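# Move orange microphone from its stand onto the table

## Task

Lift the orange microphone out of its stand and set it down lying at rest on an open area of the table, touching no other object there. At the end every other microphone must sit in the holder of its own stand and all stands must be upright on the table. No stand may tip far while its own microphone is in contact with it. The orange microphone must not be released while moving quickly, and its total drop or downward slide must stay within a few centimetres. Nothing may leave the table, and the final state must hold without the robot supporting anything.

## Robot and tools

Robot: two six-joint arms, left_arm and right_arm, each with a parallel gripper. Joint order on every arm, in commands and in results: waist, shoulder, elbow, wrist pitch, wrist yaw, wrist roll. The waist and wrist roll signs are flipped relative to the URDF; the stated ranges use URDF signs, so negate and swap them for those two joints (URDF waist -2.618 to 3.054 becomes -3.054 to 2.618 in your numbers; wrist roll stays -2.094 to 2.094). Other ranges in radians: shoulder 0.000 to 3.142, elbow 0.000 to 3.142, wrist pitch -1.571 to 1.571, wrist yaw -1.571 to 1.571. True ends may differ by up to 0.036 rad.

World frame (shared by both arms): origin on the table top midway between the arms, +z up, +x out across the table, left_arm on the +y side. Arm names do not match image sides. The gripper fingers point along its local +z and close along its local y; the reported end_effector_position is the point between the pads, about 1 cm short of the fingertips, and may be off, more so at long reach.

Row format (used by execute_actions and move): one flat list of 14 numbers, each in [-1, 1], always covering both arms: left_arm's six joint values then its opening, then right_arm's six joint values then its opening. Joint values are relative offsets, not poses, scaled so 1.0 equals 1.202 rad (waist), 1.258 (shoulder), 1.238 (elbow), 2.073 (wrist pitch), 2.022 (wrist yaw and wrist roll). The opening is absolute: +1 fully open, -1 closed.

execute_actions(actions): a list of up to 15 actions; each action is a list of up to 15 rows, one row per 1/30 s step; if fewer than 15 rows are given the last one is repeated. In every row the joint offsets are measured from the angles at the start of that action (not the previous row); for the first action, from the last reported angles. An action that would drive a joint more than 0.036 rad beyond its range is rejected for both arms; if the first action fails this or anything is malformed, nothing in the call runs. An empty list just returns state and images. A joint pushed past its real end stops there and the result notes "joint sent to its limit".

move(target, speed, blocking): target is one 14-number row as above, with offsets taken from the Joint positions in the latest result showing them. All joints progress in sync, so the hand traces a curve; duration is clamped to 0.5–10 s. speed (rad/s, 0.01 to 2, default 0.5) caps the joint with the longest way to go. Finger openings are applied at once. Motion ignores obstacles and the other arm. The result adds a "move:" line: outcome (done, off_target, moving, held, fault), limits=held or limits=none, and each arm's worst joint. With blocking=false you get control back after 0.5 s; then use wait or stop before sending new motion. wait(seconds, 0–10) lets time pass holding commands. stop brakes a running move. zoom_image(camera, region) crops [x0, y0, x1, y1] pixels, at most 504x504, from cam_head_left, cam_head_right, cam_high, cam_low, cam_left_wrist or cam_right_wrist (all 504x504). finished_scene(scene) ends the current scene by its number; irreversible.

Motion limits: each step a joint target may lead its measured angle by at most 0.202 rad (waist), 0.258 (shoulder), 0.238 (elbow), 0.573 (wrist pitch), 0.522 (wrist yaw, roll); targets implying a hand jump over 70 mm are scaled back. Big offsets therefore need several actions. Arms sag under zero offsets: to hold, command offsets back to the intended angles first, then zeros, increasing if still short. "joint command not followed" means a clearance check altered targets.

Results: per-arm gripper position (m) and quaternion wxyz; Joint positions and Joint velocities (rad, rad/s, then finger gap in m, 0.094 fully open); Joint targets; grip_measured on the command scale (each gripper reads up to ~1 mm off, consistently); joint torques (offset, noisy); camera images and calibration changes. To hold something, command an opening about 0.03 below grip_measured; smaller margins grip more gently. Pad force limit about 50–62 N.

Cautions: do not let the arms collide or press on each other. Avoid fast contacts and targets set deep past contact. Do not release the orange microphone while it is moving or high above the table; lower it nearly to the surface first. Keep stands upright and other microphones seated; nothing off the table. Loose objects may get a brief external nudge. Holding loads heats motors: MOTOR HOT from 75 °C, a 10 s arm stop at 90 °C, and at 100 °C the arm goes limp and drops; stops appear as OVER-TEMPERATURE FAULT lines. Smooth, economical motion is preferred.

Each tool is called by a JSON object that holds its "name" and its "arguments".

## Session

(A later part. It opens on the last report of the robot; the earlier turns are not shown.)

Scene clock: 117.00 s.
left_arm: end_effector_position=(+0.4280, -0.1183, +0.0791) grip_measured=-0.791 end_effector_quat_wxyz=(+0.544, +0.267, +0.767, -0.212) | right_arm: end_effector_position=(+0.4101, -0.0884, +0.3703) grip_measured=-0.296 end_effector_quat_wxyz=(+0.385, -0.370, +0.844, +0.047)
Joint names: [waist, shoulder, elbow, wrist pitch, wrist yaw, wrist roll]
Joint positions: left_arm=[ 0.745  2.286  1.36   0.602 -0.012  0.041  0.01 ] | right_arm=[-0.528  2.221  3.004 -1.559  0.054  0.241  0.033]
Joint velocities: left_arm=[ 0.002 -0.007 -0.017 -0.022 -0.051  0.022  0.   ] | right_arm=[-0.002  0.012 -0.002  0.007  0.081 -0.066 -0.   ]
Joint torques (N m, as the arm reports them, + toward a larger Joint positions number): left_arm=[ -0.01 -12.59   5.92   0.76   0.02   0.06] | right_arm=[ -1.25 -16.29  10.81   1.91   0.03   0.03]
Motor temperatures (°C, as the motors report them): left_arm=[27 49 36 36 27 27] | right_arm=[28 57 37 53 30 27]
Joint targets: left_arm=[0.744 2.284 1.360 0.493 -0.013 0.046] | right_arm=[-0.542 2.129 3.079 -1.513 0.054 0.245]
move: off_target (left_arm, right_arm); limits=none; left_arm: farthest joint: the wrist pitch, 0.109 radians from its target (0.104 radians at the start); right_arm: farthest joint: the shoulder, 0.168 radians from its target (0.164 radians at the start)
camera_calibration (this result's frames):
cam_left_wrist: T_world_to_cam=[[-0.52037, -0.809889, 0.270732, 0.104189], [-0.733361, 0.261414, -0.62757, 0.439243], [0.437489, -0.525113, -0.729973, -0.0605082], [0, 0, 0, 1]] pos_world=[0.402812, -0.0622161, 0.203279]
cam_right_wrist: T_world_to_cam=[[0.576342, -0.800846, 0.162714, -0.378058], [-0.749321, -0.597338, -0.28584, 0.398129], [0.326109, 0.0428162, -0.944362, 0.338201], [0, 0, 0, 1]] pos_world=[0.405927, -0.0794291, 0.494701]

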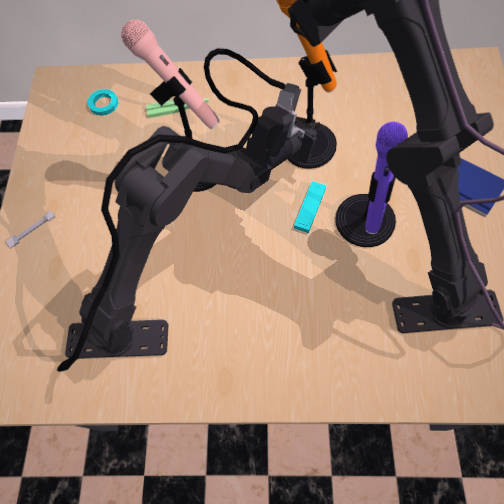

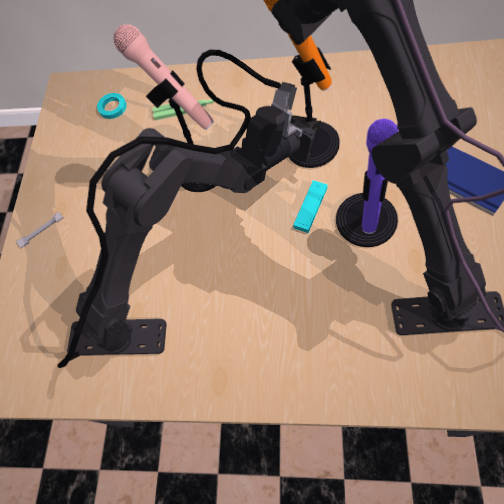

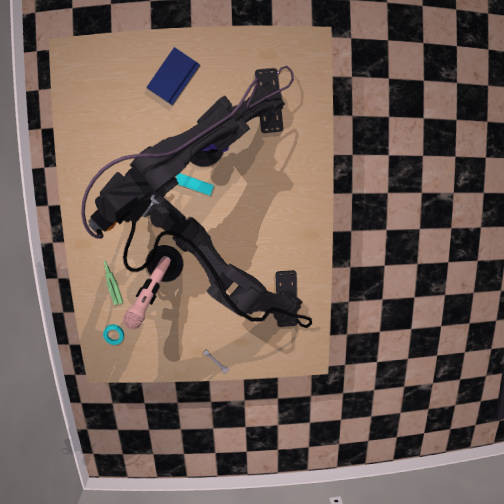

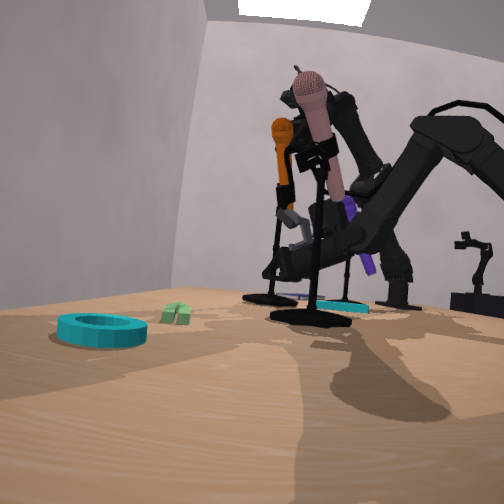

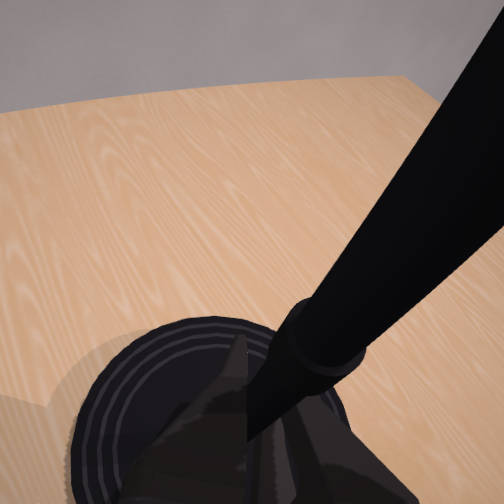

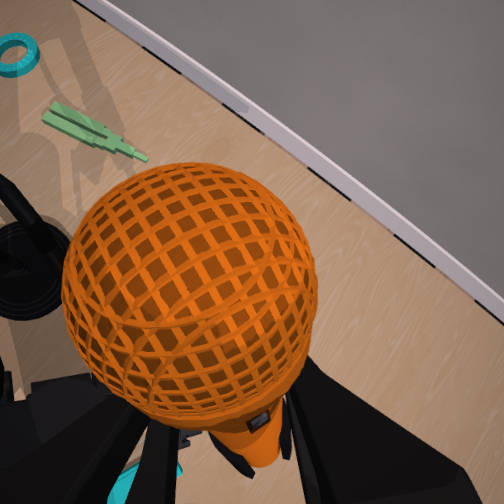

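Previous recipe again; also slide the stand toward the right arm with left waist.

{"name": "move", "arguments": {"target": [0.04,0,0,-0.05,0,0,-1,-0.02,-0.06,0.135,-0.02,0,0,-0.5], "speed": 0.07}}

Scene clock: 121.60 s.
left_arm: end_effector_position=(+0.4214, -0.1254, +0.0785) grip_measured=-0.791 end_effector_quat_wxyz=(+0.543, +0.262, +0.769, -0.213) | right_arm: end_effector_position=(+0.4059, -0.0876, +0.3911) grip_measured=-0.297 end_effector_quat_wxyz=(+0.416, -0.360, +0.833, +0.055)
Joint names: [waist, shoulder, elbow, wrist pitch, wrist yaw, wrist roll]
Joint positions: left_arm=[ 0.768  2.286  1.36   0.6   -0.04   0.06   0.01 ] | right_arm=[-0.537  2.225  3.078 -1.56   0.059  0.226  0.033]
Joint velocities: left_arm=[ 0.012  0.002 -0.022  0.037 -0.022 -0.007 -0.   ] | right_arm=[-0.002 -0.017 -0.002 -0.022  0.022  0.007  0.   ]
Joint torques (N m, as the arm reports them, + toward a larger Joint positions number): left_arm=[  2.05 -12.46   5.88   0.84   0.28  -0.19] | right_arm=[ -1.51 -15.08  10.01   1.51  -0.04   0.12]
Motor temperatures (°C, as the motors report them): left_arm=[27 50 36 36 27 27] | right_arm=[28 60 37 52 30 27]
Joint targets: left_arm=[0.793 2.286 1.360 0.498 -0.012 0.041] | right_arm=[-0.553 2.146 3.147 -1.564 0.054 0.240]
joint sent to its limit (right arm) — the command would take the elbow past its upper limit and the wrist pitch past its lower limit, so those joints were sent only as far as their limits.
move: off_target (left_arm, right_arm); limits=none; left_arm: farthest joint: the wrist pitch, 0.101 radians from its target (0.104 radians at the start); right_arm: farthest joint: the elbow, 0.093 radians from its target (0.167 radians at the start)
camera_calibration (this result's frames):
cam_left_wrist: T_world_to_cam=[[-0.511308, -0.81274, 0.279316, 0.0903242], [-0.740488, 0.25169, -0.623162, 0.437299], [0.436167, -0.525458, -0.730515, -0.0611944], [0, 0, 0, 1]] pos_world=[0.396689, -0.0688087, 0.202575]
cam_right_wrist: T_world_to_cam=[[0.563464, -0.811199, 0.156415, -0.371604], [-0.735327, -0.578754, -0.352615, 0.423497], [0.376567, 0.08367, -0.922603, 0.333773], [0, 0, 0, 1]] pos_world=[0.395106, -0.0842708, 0.515395]

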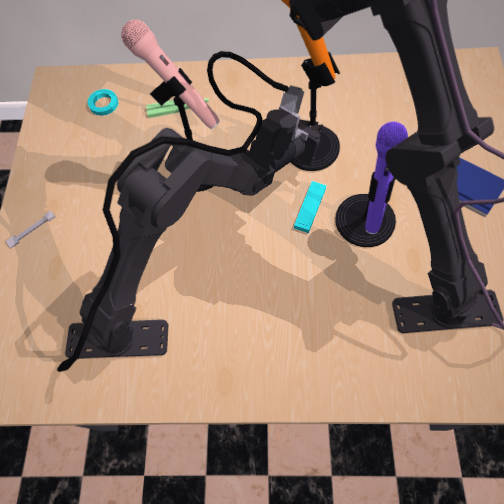

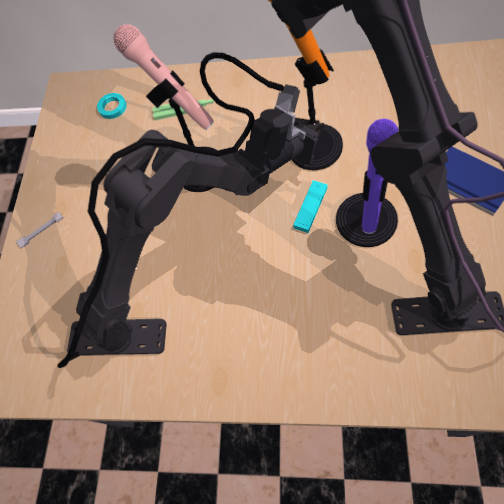

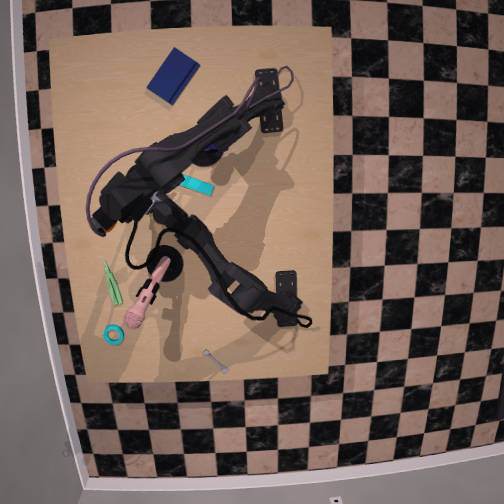

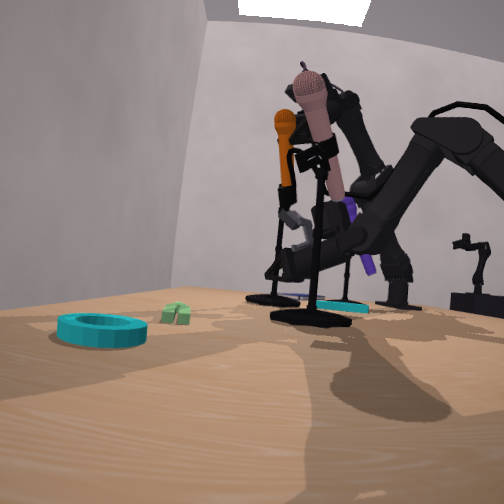

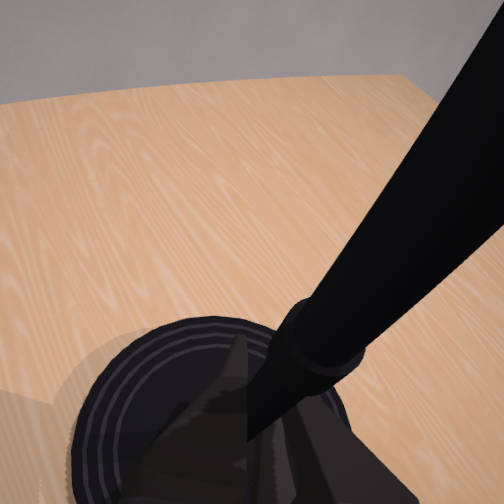

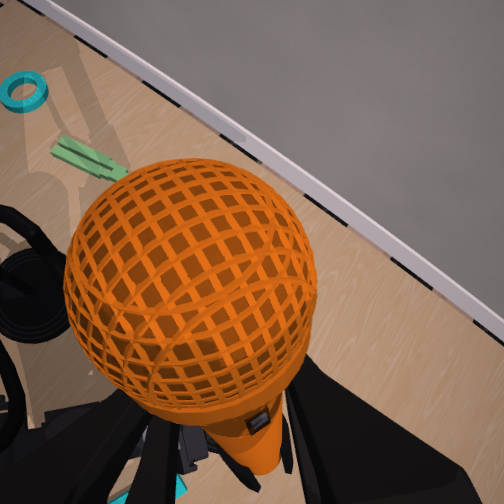

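{"name": "move", "arguments": {"target": [0.06,0,0,-0.05,0,0,-1,-0.02,-0.14,0.07,0,0,0,-0.5], "speed": 0.06}}

Scene clock: 126.50 s.
left_arm: end_effector_position=(+0.4051, -0.1418, +0.0770) grip_measured=-0.791 end_effector_quat_wxyz=(+0.541, +0.279, +0.765, -0.211) | right_arm: end_effector_position=(+0.3553, -0.1151, +0.4786) grip_measured=-0.298 end_effector_quat_wxyz=(+0.509, -0.341, +0.787, +0.080)
Joint names: [waist, shoulder, elbow, wrist pitch, wrist yaw, wrist roll]
Joint positions: left_arm=[ 0.811  2.286  1.36   0.593 -0.062  0.043  0.01 ] | right_arm=[-0.554  2.059  3.129 -1.559  0.061  0.22   0.033]
Joint velocities: left_arm=[ 0.002  0.017  0.037  0.007 -0.081  0.007 -0.001] | right_arm=[-0.007 -0.017 -0.007 -0.022  0.051  0.066 -0.   ]
Joint torques (N m, as the arm reports them, + toward a larger Joint positions number): left_arm=[  2.35 -12.46   5.91   0.87   0.23   0.18] | right_arm=[-0.72 -7.82  4.79  1.73  0.    0.05]
Motor temperatures (°C, as the motors report them): left_arm=[27 50 36 36 27 27] | right_arm=[28 60 36 51 30 27]
Joint targets: left_arm=[0.840 2.286 1.360 0.496 -0.039 0.060] | right_arm=[-0.561 2.049 3.147 -1.560 0.059 0.226]
joint sent to its limit (right arm) — the command would take the elbow past its upper limit, so that joint was sent only as far as its limit.
move: off_target (left_arm, right_arm); limits=none; left_arm: farthest joint: the wrist pitch, 0.096 radians from its target (0.103 radians at the start); right_arm: farthest joint: the elbow, 0.036 radians from its target (0.086 radians at the start)
camera_calibration (this result's frames):
cam_left_wrist: T_world_to_cam=[[-0.536449, -0.804166, 0.256006, 0.0822982], [-0.726522, 0.285707, -0.62493, 0.427753], [0.429405, -0.521237, -0.737512, -0.0600026], [0, 0, 0, 1]] pos_world=[0.380686, -0.0873064, 0.201994]
cam_right_wrist: T_world_to_cam=[[0.546926, -0.824415, 0.145642, -0.369529], [-0.650776, -0.528104, -0.545524, 0.4694], [0.526652, 0.203581, -0.825344, 0.349757], [0, 0, 0, 1]] pos_world=[0.323379, -0.127957, 0.598557]

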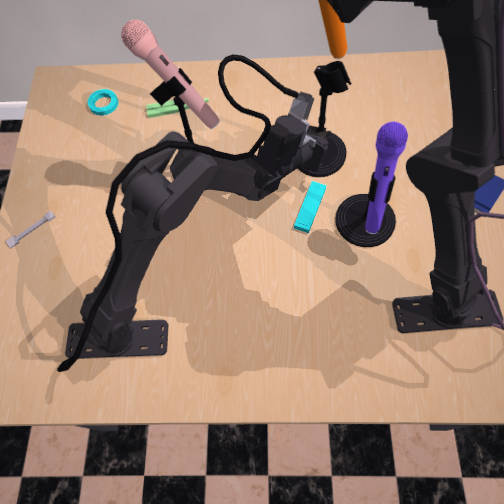

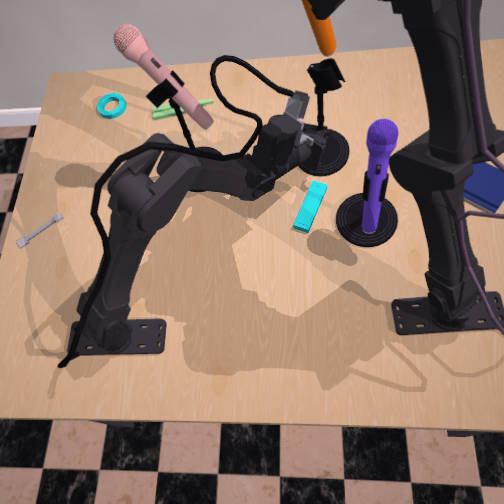

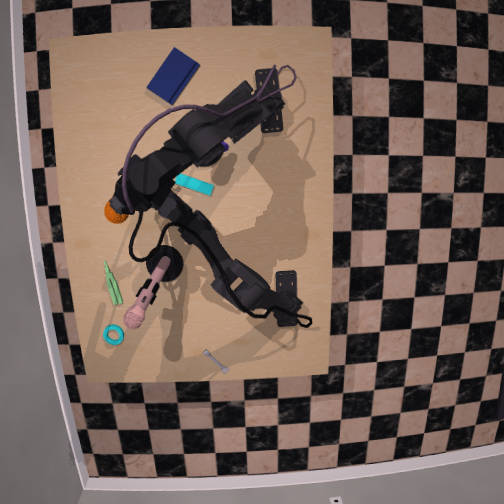

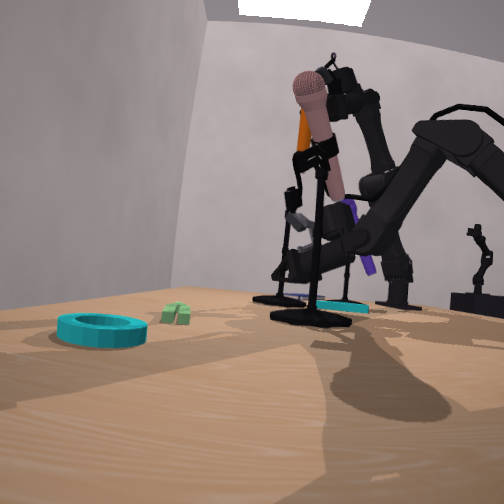

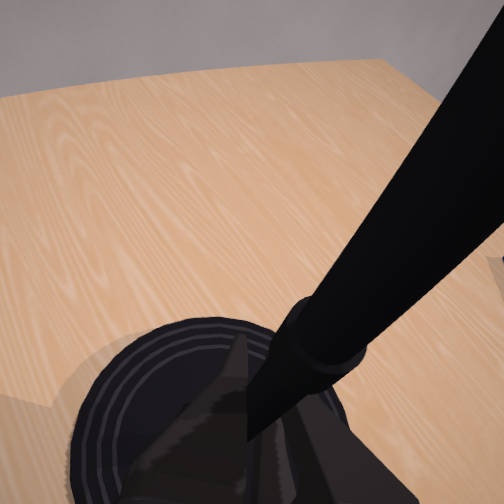

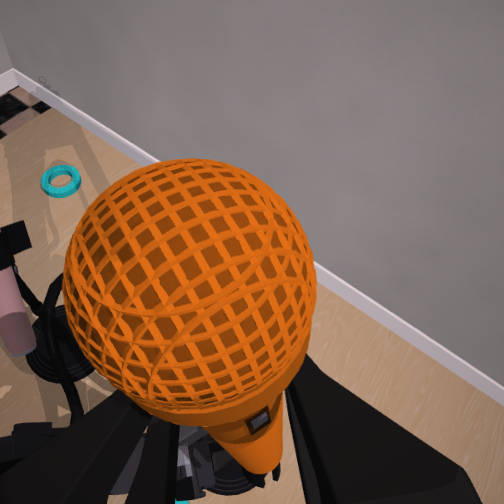

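{"name": "move", "arguments": {"target": [0,0,0,0,0,0,1,0,0,0,0,0,0,-0.5]}}

{"name": "move", "arguments": {"target": [0,-1,-0.62,-0.47,0,0,1,0,-0.1,0,0,0,0,-0.5], "speed": 0.6}}

{"name": "move", "arguments": {"target": [-0.9,0,0,0,0,0,1,-0.54,0,0,0,-0.03,-0.11,-0.5], "speed": 0.7}}

{"name": "move", "arguments": {"target": [0,0,0,0,0,0,1,0,0.05,-1,0.04,0,0,-0.5], "speed": 0.5}}

Scene clock: 133.27 s.
left_arm: end_effector_position=(+0.4055, -0.1416, +0.0763) grip_measured=+1.000 end_effector_quat_wxyz=(+0.541, +0.279, +0.765, -0.210) | right_arm: end_effector_position=(+0.3553, -0.1151, +0.4786) grip_measured=-0.298 end_effector_quat_wxyz=(+0.509, -0.341, +0.787, +0.080)
Joint names: [waist, shoulder, elbow, wrist pitch, wrist yaw, wrist roll]
Joint positions: left_arm=[ 0.811  2.288  1.36   0.596 -0.063  0.043  0.094] | right_arm=[-0.554  2.059  3.129 -1.559  0.061  0.22   0.033]
Joint velocities: left_arm=[-0.002  0.002 -0.012 -0.095  0.007  0.037  0.   ] | right_arm=[ 0.007 -0.022 -0.007 -0.007 -0.007 -0.051  0.   ]
Joint torques (N m, as the arm reports them, + toward a larger Joint positions number): left_arm=[  0.06 -12.68   5.88   1.79   0.01   0.01] | right_arm=[-0.07 -6.98  3.34  1.73  0.02 -0.01]
Motor temperatures (°C, as the motors report them): left_arm=[27 50 36 36 27 27] | right_arm=[28 55 35 50 30 27]
Joint targets: left_arm=[0.812 2.286 1.360 0.593 -0.062 0.043] | right_arm=[-0.554 2.059 3.129 -1.559 0.061 0.220]
move: done; limits=none; left_arm: farthest joint: the wrist pitch, 0.003 radians from its target (0.000 radians at the start); right_arm: farthest joint: the waist, 0.000 radians from its target (0.000 radians at the start)
camera_calibration (this result's frames):
cam_left_wrist: T_world_to_cam=[[-0.535638, -0.804882, 0.255452, 0.0824715], [-0.726252, 0.284731, -0.625688, 0.427386], [0.43087, -0.520665, -0.737061, -0.0610997], [0, 0, 0, 1]] pos_world=[0.380891, -0.0871229, 0.201309]
cam_right_wrist: T_world_to_cam=[[0.546926, -0.824415, 0.145642, -0.369529], [-0.650776, -0.528104, -0.545524, 0.4694], [0.526652, 0.203581, -0.825344, 0.349757], [0, 0, 0, 1]] pos_world=[0.323379, -0.127957, 0.598557]

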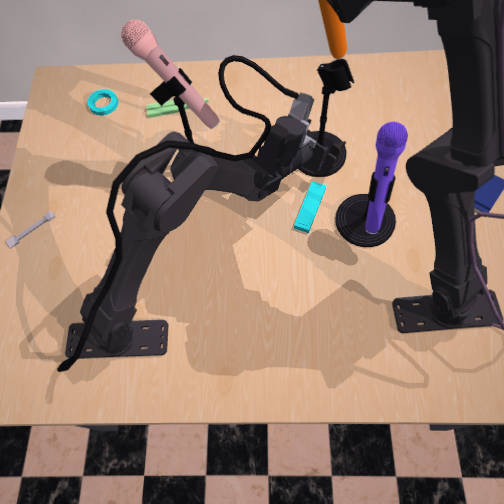

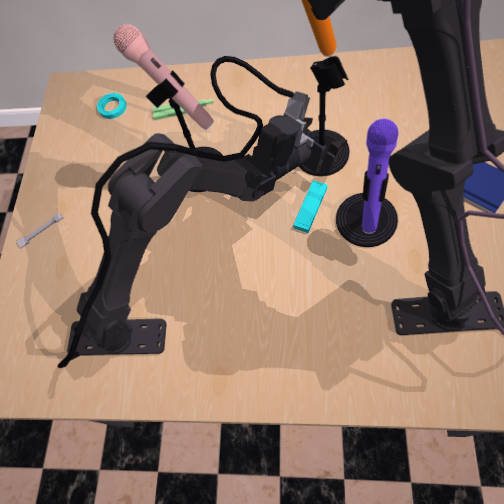

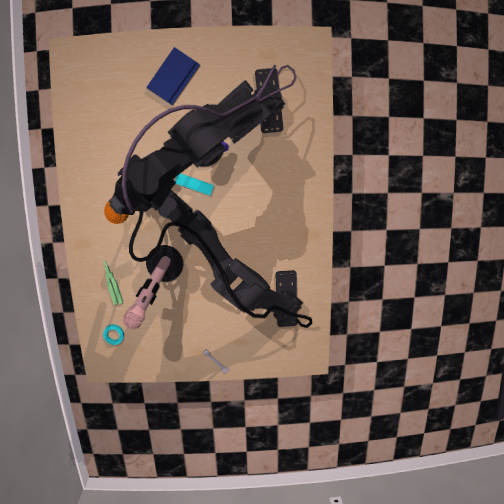

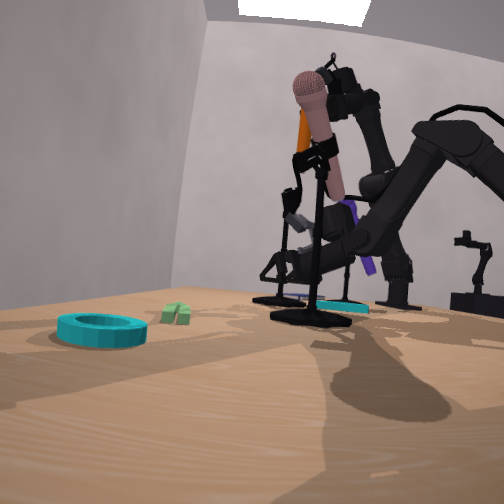

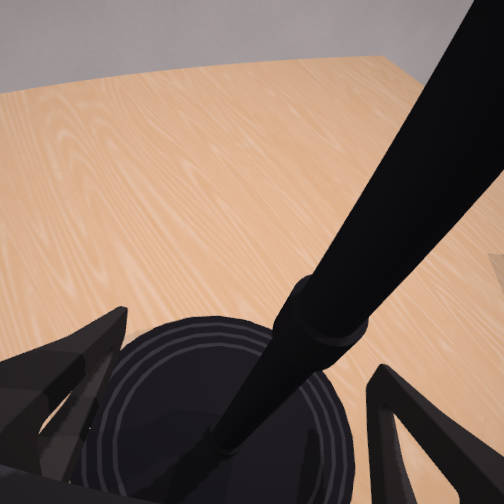

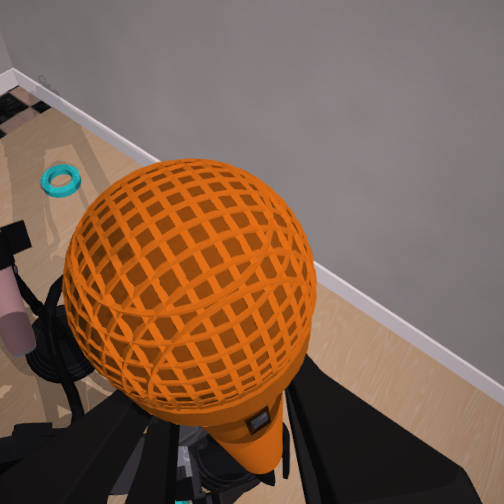

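Scene clock: 136.07 s.
left_arm: end_effector_position=(+0.1804, +0.0844, +0.1125) grip_measured=+1.000 end_effector_quat_wxyz=(+0.346, +0.328, +0.871, -0.120) | right_arm: end_effector_position=(+0.3239, -0.1382, +0.5185) grip_measured=-0.298 end_effector_quat_wxyz=(+0.551, -0.328, +0.762, +0.090)
Joint names: [waist, shoulder, elbow, wrist pitch, wrist yaw, wrist roll]
Joint positions: left_arm=[ 0.811  1.05   0.597 -0.37  -0.063  0.043  0.094] | right_arm=[-0.554  1.957  3.129 -1.559  0.061  0.22   0.033]
Joint velocities: left_arm=[-0.002 -0.017  0.002  0.007 -0.007 -0.051  0.   ] | right_arm=[ 0.007 -0.007 -0.007  0.022  0.022  0.051 -0.   ]
Joint torques (N m, as the arm reports them, + toward a larger Joint positions number): left_arm=[ 0.02 -4.04  6.26  1.38  0.01  0.  ] | right_arm=[-0.06 -7.47  2.75  1.79  0.02 -0.01]
Motor temperatures (°C, as the motors report them): left_arm=[27 49 36 36 27 27] | right_arm=[28 54 34 50 30 27]
Joint targets: left_arm=[0.811 1.030 0.592 -0.379 -0.063 0.043] | right_arm=[-0.554 1.933 3.129 -1.559 0.061 0.220]
move: off_target (right_arm); limits=none; left_arm: farthest joint: the shoulder, 0.020 radians from its target (1.258 radians at the start); right_arm: farthest joint: the shoulder, 0.023 radians from its target (0.126 radians at the start)
camera_calibration (this result's frames):
cam_left_wrist: T_world_to_cam=[[-0.466757, -0.874016, 0.135033, 0.141474], [-0.874738, 0.433761, -0.216068, 0.190272], [0.130275, -0.218969, -0.966996, 0.234893], [0, 0, 0, 1]] pos_world=[0.201872, 0.092552, 0.249149]
cam_right_wrist: T_world_to_cam=[[0.53511, -0.833106, 0.139972, -0.371641], [-0.602212, -0.492385, -0.628409, 0.490697], [0.592451, 0.251975, -0.765186, 0.358123], [0, 0, 0, 1]] pos_world=[0.282202, -0.158243, 0.634409]

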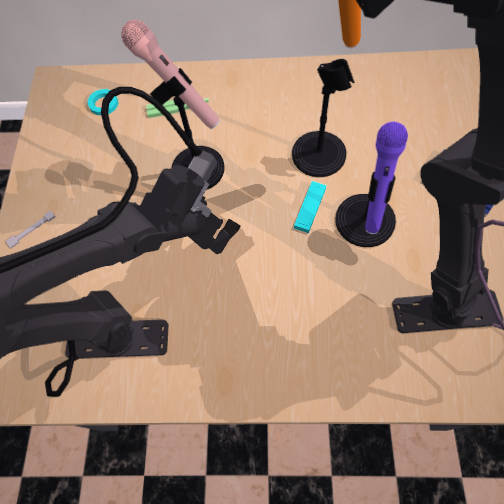

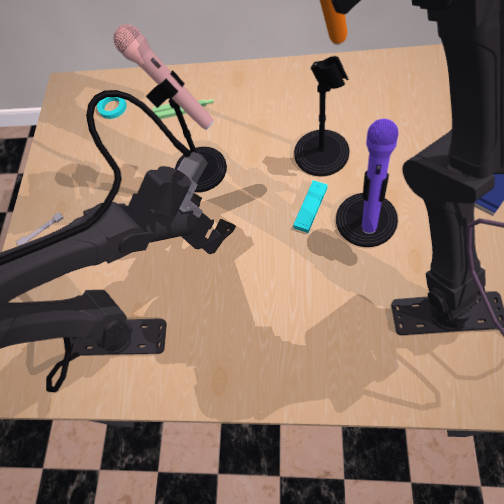

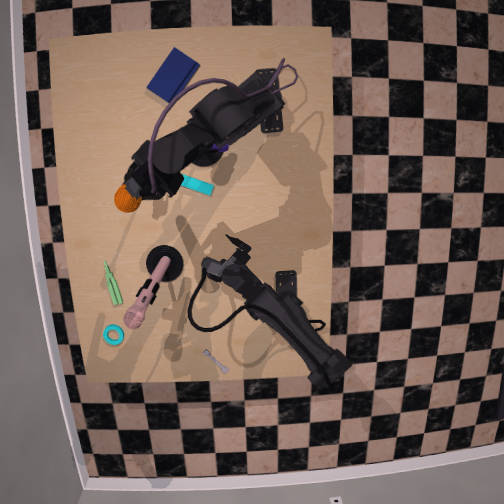

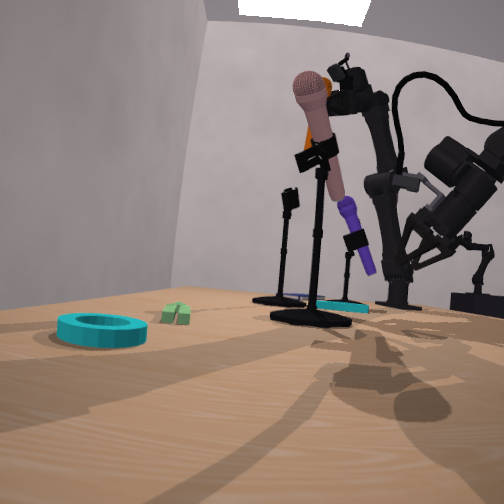

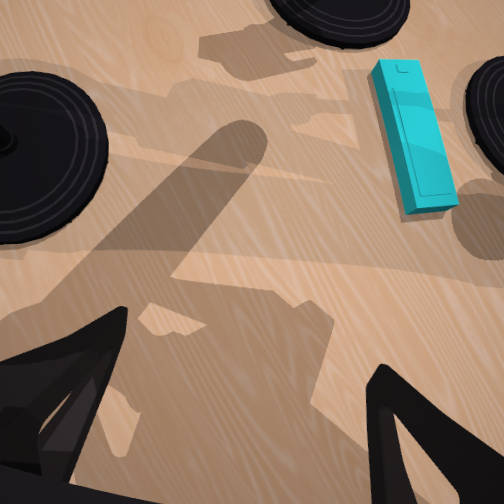

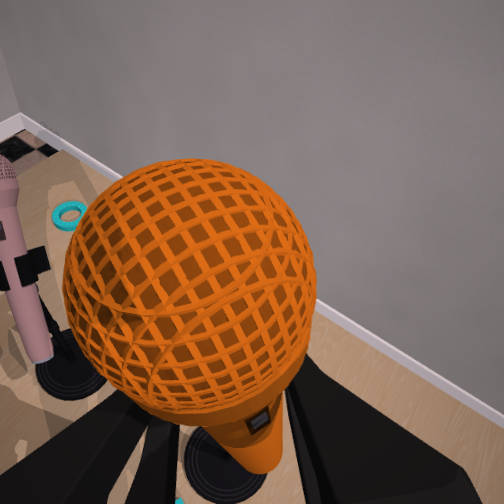

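Scene clock: 138.23 s.
left_arm: end_effector_position=(+0.2453, +0.3885, +0.1125) grip_measured=+1.000 end_effector_quat_wxyz=(+0.359, -0.164, +0.916, +0.073) | right_arm: end_effector_position=(+0.1162, +0.0123, +0.5184) grip_measured=-0.298 end_effector_quat_wxyz=(+0.449, -0.496, +0.665, +0.331)
Joint names: [waist, shoulder, elbow, wrist pitch, wrist yaw, wrist roll]
Joint positions: left_arm=[-0.264  1.05   0.597 -0.37  -0.061  0.043  0.094] | right_arm=[-1.199  1.957  3.129 -1.559  0.004  0.004  0.033]
Joint velocities: left_arm=[-0.002 -0.022  0.022 -0.022 -0.081 -0.022  0.   ] | right_arm=[ 0.046 -0.012 -0.007 -0.022 -0.022 -0.022 -0.001]
Joint torques (N m, as the arm reports them, + toward a larger Joint positions number): left_arm=[-0.57 -2.39  6.66  1.46 -0.02  0.  ] | right_arm=[-0.38 -5.71  2.76  1.79 -0.04 -0.04]
Motor temperatures (°C, as the motors report them): left_arm=[27 48 36 36 27 27] | right_arm=[28 52 34 50 30 27]
Joint targets: left_arm=[-0.271 1.050 0.597 -0.370 -0.063 0.043] | right_arm=[-1.203 1.957 3.129 -1.559 0.000 -0.002]
move: done; limits=none; left_arm: farthest joint: the waist, 0.007 radians from its target (1.082 radians at the start); right_arm: farthest joint: the wrist roll, 0.006 radians from its target (0.222 radians at the start)
camera_calibration (this result's frames):
cam_left_wrist: T_world_to_cam=[[0.54483, -0.827298, 0.136887, 0.171087], [-0.79879, -0.561705, -0.215455, 0.483232], [0.255136, 0.00804239, -0.966872, 0.174161], [0, 0, 0, 1]] pos_world=[0.248353, 0.411573, 0.249086]
cam_right_wrist: T_world_to_cam=[[0.924472, -0.37253, -0.0810778, -0.0713778], [-0.338375, -0.703756, -0.624683, 0.40961], [0.175654, 0.604937, -0.776658, 0.493226], [0, 0, 0, 1]] pos_world=[0.117951, -0.0366955, 0.633157]

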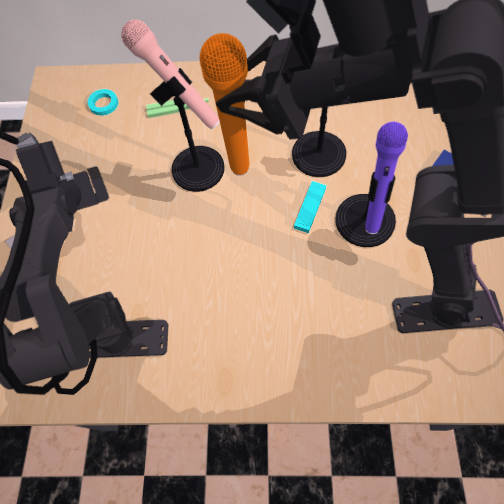

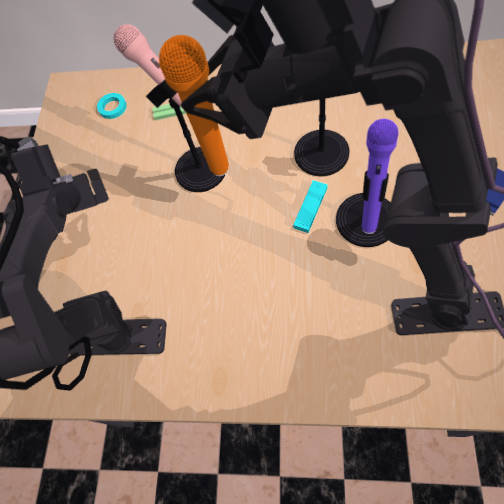

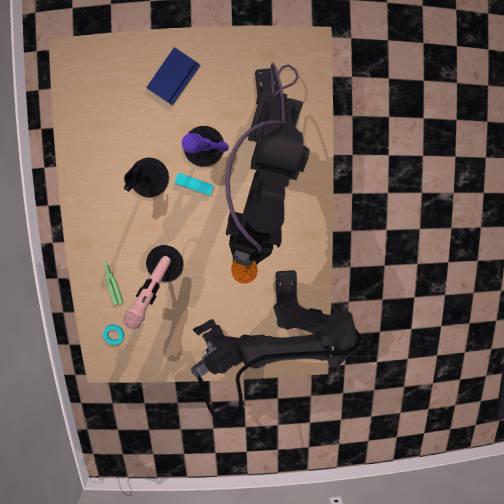

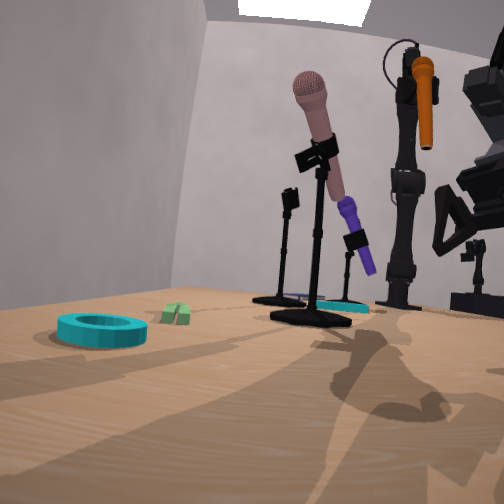

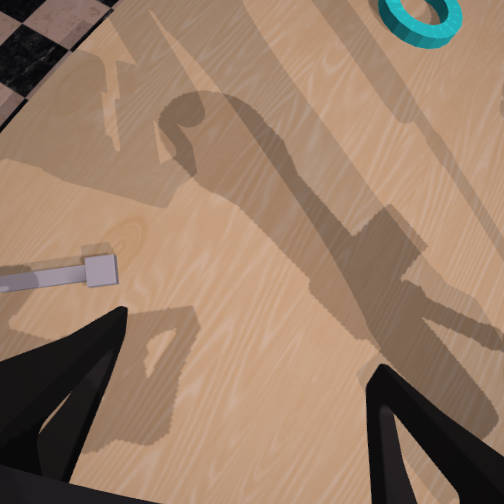

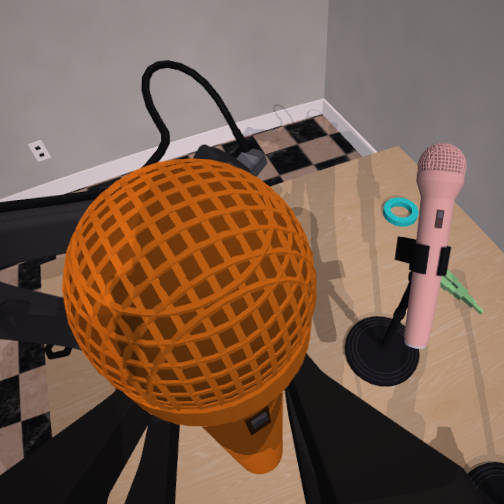

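Scene clock: 141.33 s.
left_arm: end_effector_position=(+0.2453, +0.3885, +0.1125) grip_measured=+1.000 end_effector_quat_wxyz=(+0.359, -0.164, +0.916, +0.073) | right_arm: end_effector_position=(+0.1123, -0.0004, +0.1357) grip_measured=-0.298 end_effector_quat_wxyz=(-0.015, -0.598, +0.801, -0.013)
Joint names: [waist, shoulder, elbow, wrist pitch, wrist yaw, wrist roll]
Joint positions: left_arm=[-0.264  1.05   0.597 -0.37  -0.061  0.043  0.094] | right_arm=[-1.199  2.023  1.893 -1.48   0.004  0.004  0.033]
Joint velocities: left_arm=[-0.017 -0.007 -0.017 -0.007  0.022  0.051  0.   ] | right_arm=[-0.007 -0.007 -0.017  0.037  0.051  0.037  0.002]
Joint torques (N m, as the arm reports them, + toward a larger Joint positions number): left_arm=[ 0.02 -2.39  6.65  1.46  0.    0.  ] | right_arm=[-0.06 -9.42  6.2   0.23  0.   -0.01]
Motor temperatures (°C, as the motors report them): left_arm=[27 46 36 36 27 27] | right_arm=[28 51 33 49 30 27]
Joint targets: left_arm=[-0.264 1.050 0.597 -0.370 -0.061 0.043] | right_arm=[-1.199 2.020 1.891 -1.476 0.004 0.004]
move: done; limits=none; left_arm: farthest joint: the waist, 0.000 radians from its target (0.000 radians at the start); right_arm: farthest joint: the wrist pitch, 0.004 radians from its target (0.083 radians at the start)
camera_calibration (this result's frames):
cam_left_wrist: T_world_to_cam=[[0.54483, -0.827298, 0.136887, 0.171087], [-0.79879, -0.561705, -0.215455, 0.483232], [0.255136, 0.00804239, -0.966872, 0.174161], [0, 0, 0, 1]] pos_world=[0.248353, 0.411573, 0.249086]
cam_right_wrist: T_world_to_cam=[[0.919887, -0.387828, 0.0582908, -0.122025], [-0.361074, -0.779495, 0.511872, 0.0085848], [-0.153081, -0.491911, -0.857082, 0.251785], [0, 0, 0, 1]] pos_world=[0.153892, 0.0832229, 0.218519]

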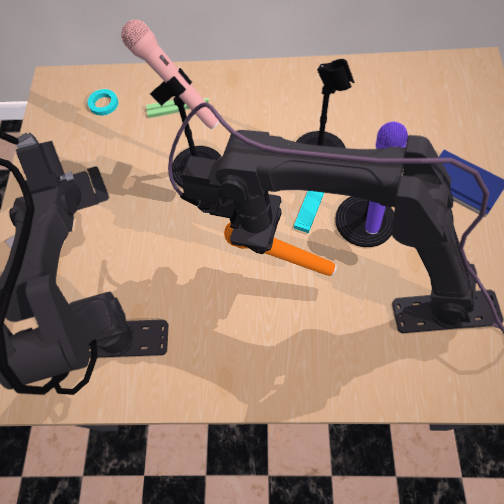

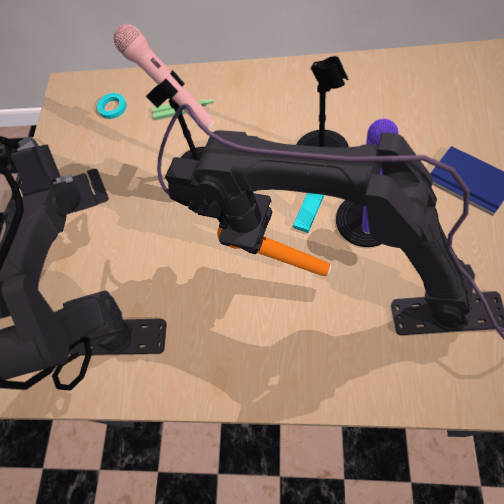

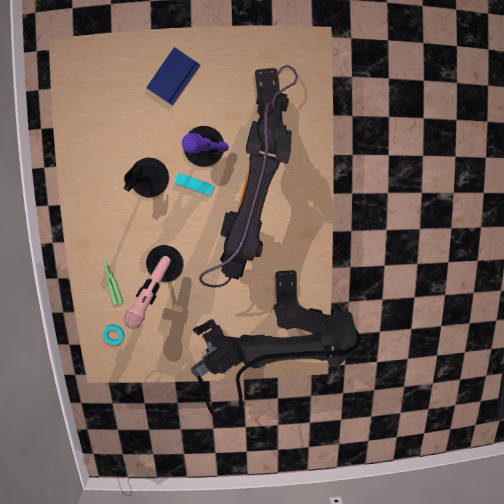

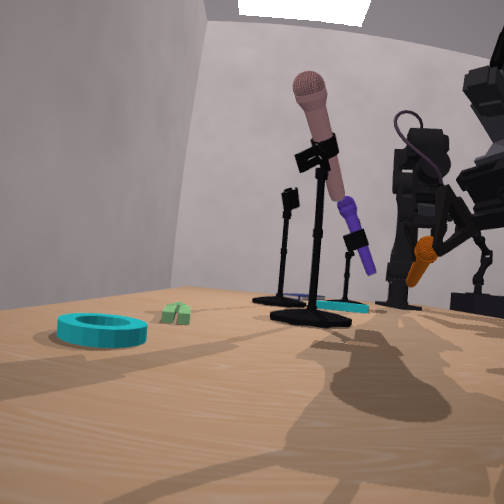

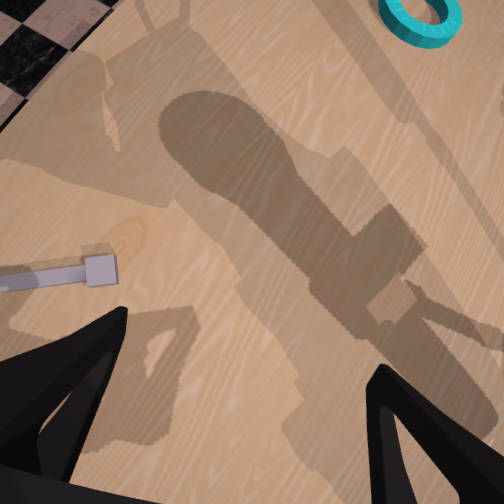

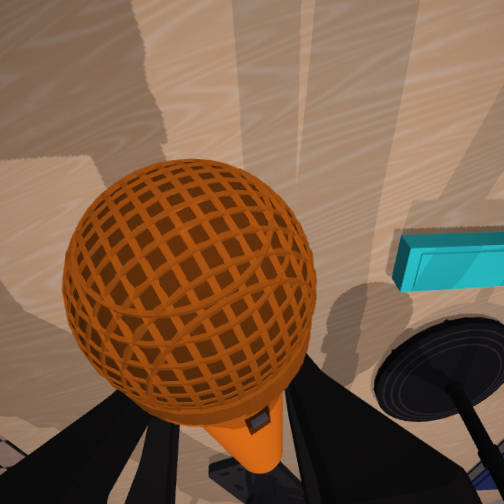

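Shoulder alone +0.27 lowers 0.10 and pitches.

{"name": "move", "arguments": {"target": [0,0,0,0,0,0,1,0,0.21,0,-0.03,0,0,-0.5], "speed": 0.15}}

Scene clock: 146.07 s.
left_arm: end_effector_position=(+0.2453, +0.3885, +0.1125) grip_measured=+1.000 end_effector_quat_wxyz=(+0.359, -0.164, +0.916, +0.073) | right_arm: end_effector_position=(+0.1080, -0.0149, +0.0453) grip_measured=-0.298 end_effector_quat_wxyz=(-0.132, -0.590, +0.790, -0.100)
Joint names: [waist, shoulder, elbow, wrist pitch, wrist yaw, wrist roll]
Joint positions: left_arm=[-0.264  1.05   0.597 -0.37  -0.061  0.043  0.094] | right_arm=[-1.199  2.285  1.893 -1.512  0.004  0.004  0.033]
Joint velocities: left_arm=[-0.002  0.007 -0.007  0.007 -0.022  0.037  0.   ] | right_arm=[ 0.002 -0.002  0.002 -0.066  0.051  0.066  0.   ]
Joint torques (N m, as the arm reports them, + toward a larger Joint positions number): left_arm=[ 0.01 -2.4   6.65  1.45  0.01  0.  ] | right_arm=[ -0.06 -10.48   5.84  -0.62   0.    -0.01]
Motor temperatures (°C, as the motors report them): left_arm=[27 44 36 36 27 27] | right_arm=[28 50 33 47 30 27]
Joint targets: left_arm=[-0.264 1.050 0.597 -0.370 -0.061 0.043] | right_arm=[-1.199 2.287 1.893 -1.542 0.004 0.004]
move: off_target (right_arm); limits=none; left_arm: farthest joint: the waist, 0.000 radians from its target (0.000 radians at the start); right_arm: farthest joint: the wrist pitch, 0.031 radians from its target (0.062 radians at the start)
camera_calibration (this result's frames):
cam_left_wrist: T_world_to_cam=[[0.54483, -0.827298, 0.136887, 0.171087], [-0.79879, -0.561705, -0.215455, 0.483232], [0.255136, 0.00804239, -0.966872, 0.174161], [0, 0, 0, 1]] pos_world=[0.248353, 0.411573, 0.249086]
cam_right_wrist: T_world_to_cam=[[0.926043, -0.367287, 0.0868597, -0.120037], [-0.308151, -0.602913, 0.735893, 0.0287305], [-0.217915, -0.708235, -0.671503, 0.161857], [0, 0, 0, 1]] pos_world=[0.155284, 0.087867, 0.0979714]

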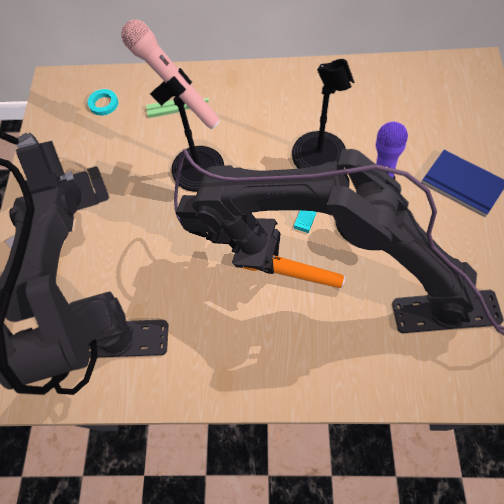

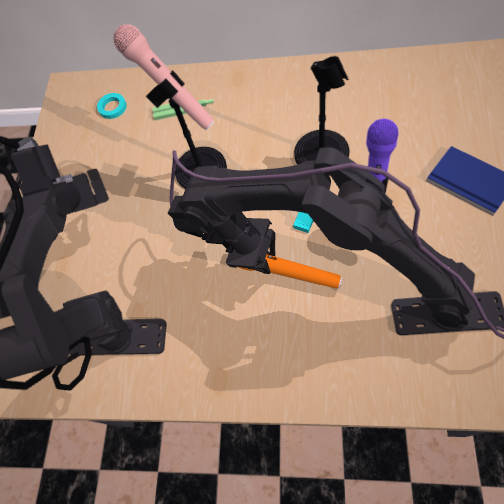

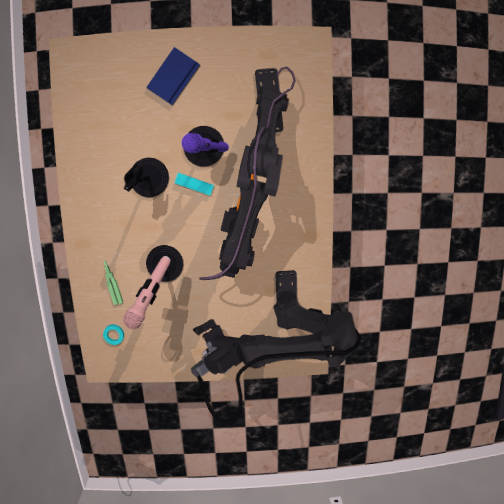

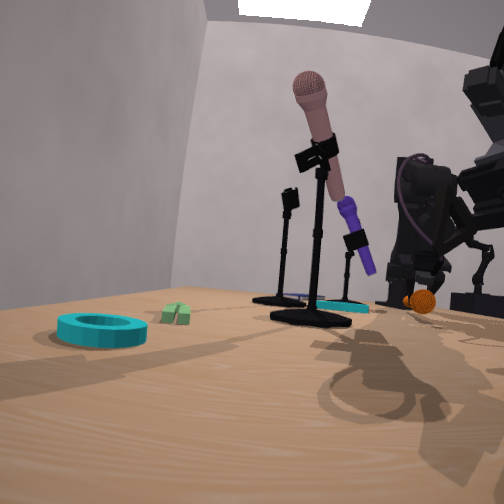

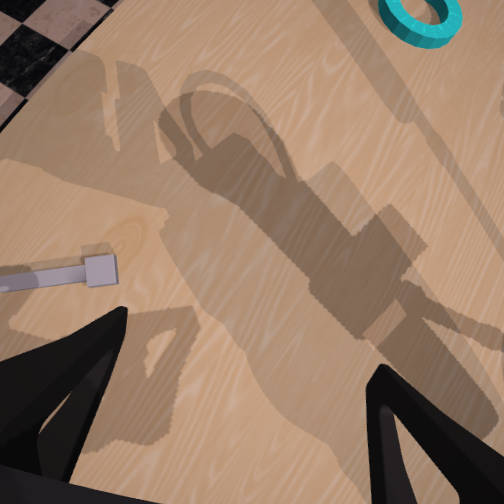

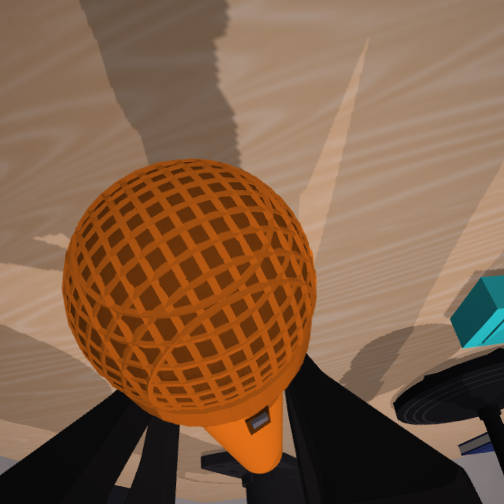

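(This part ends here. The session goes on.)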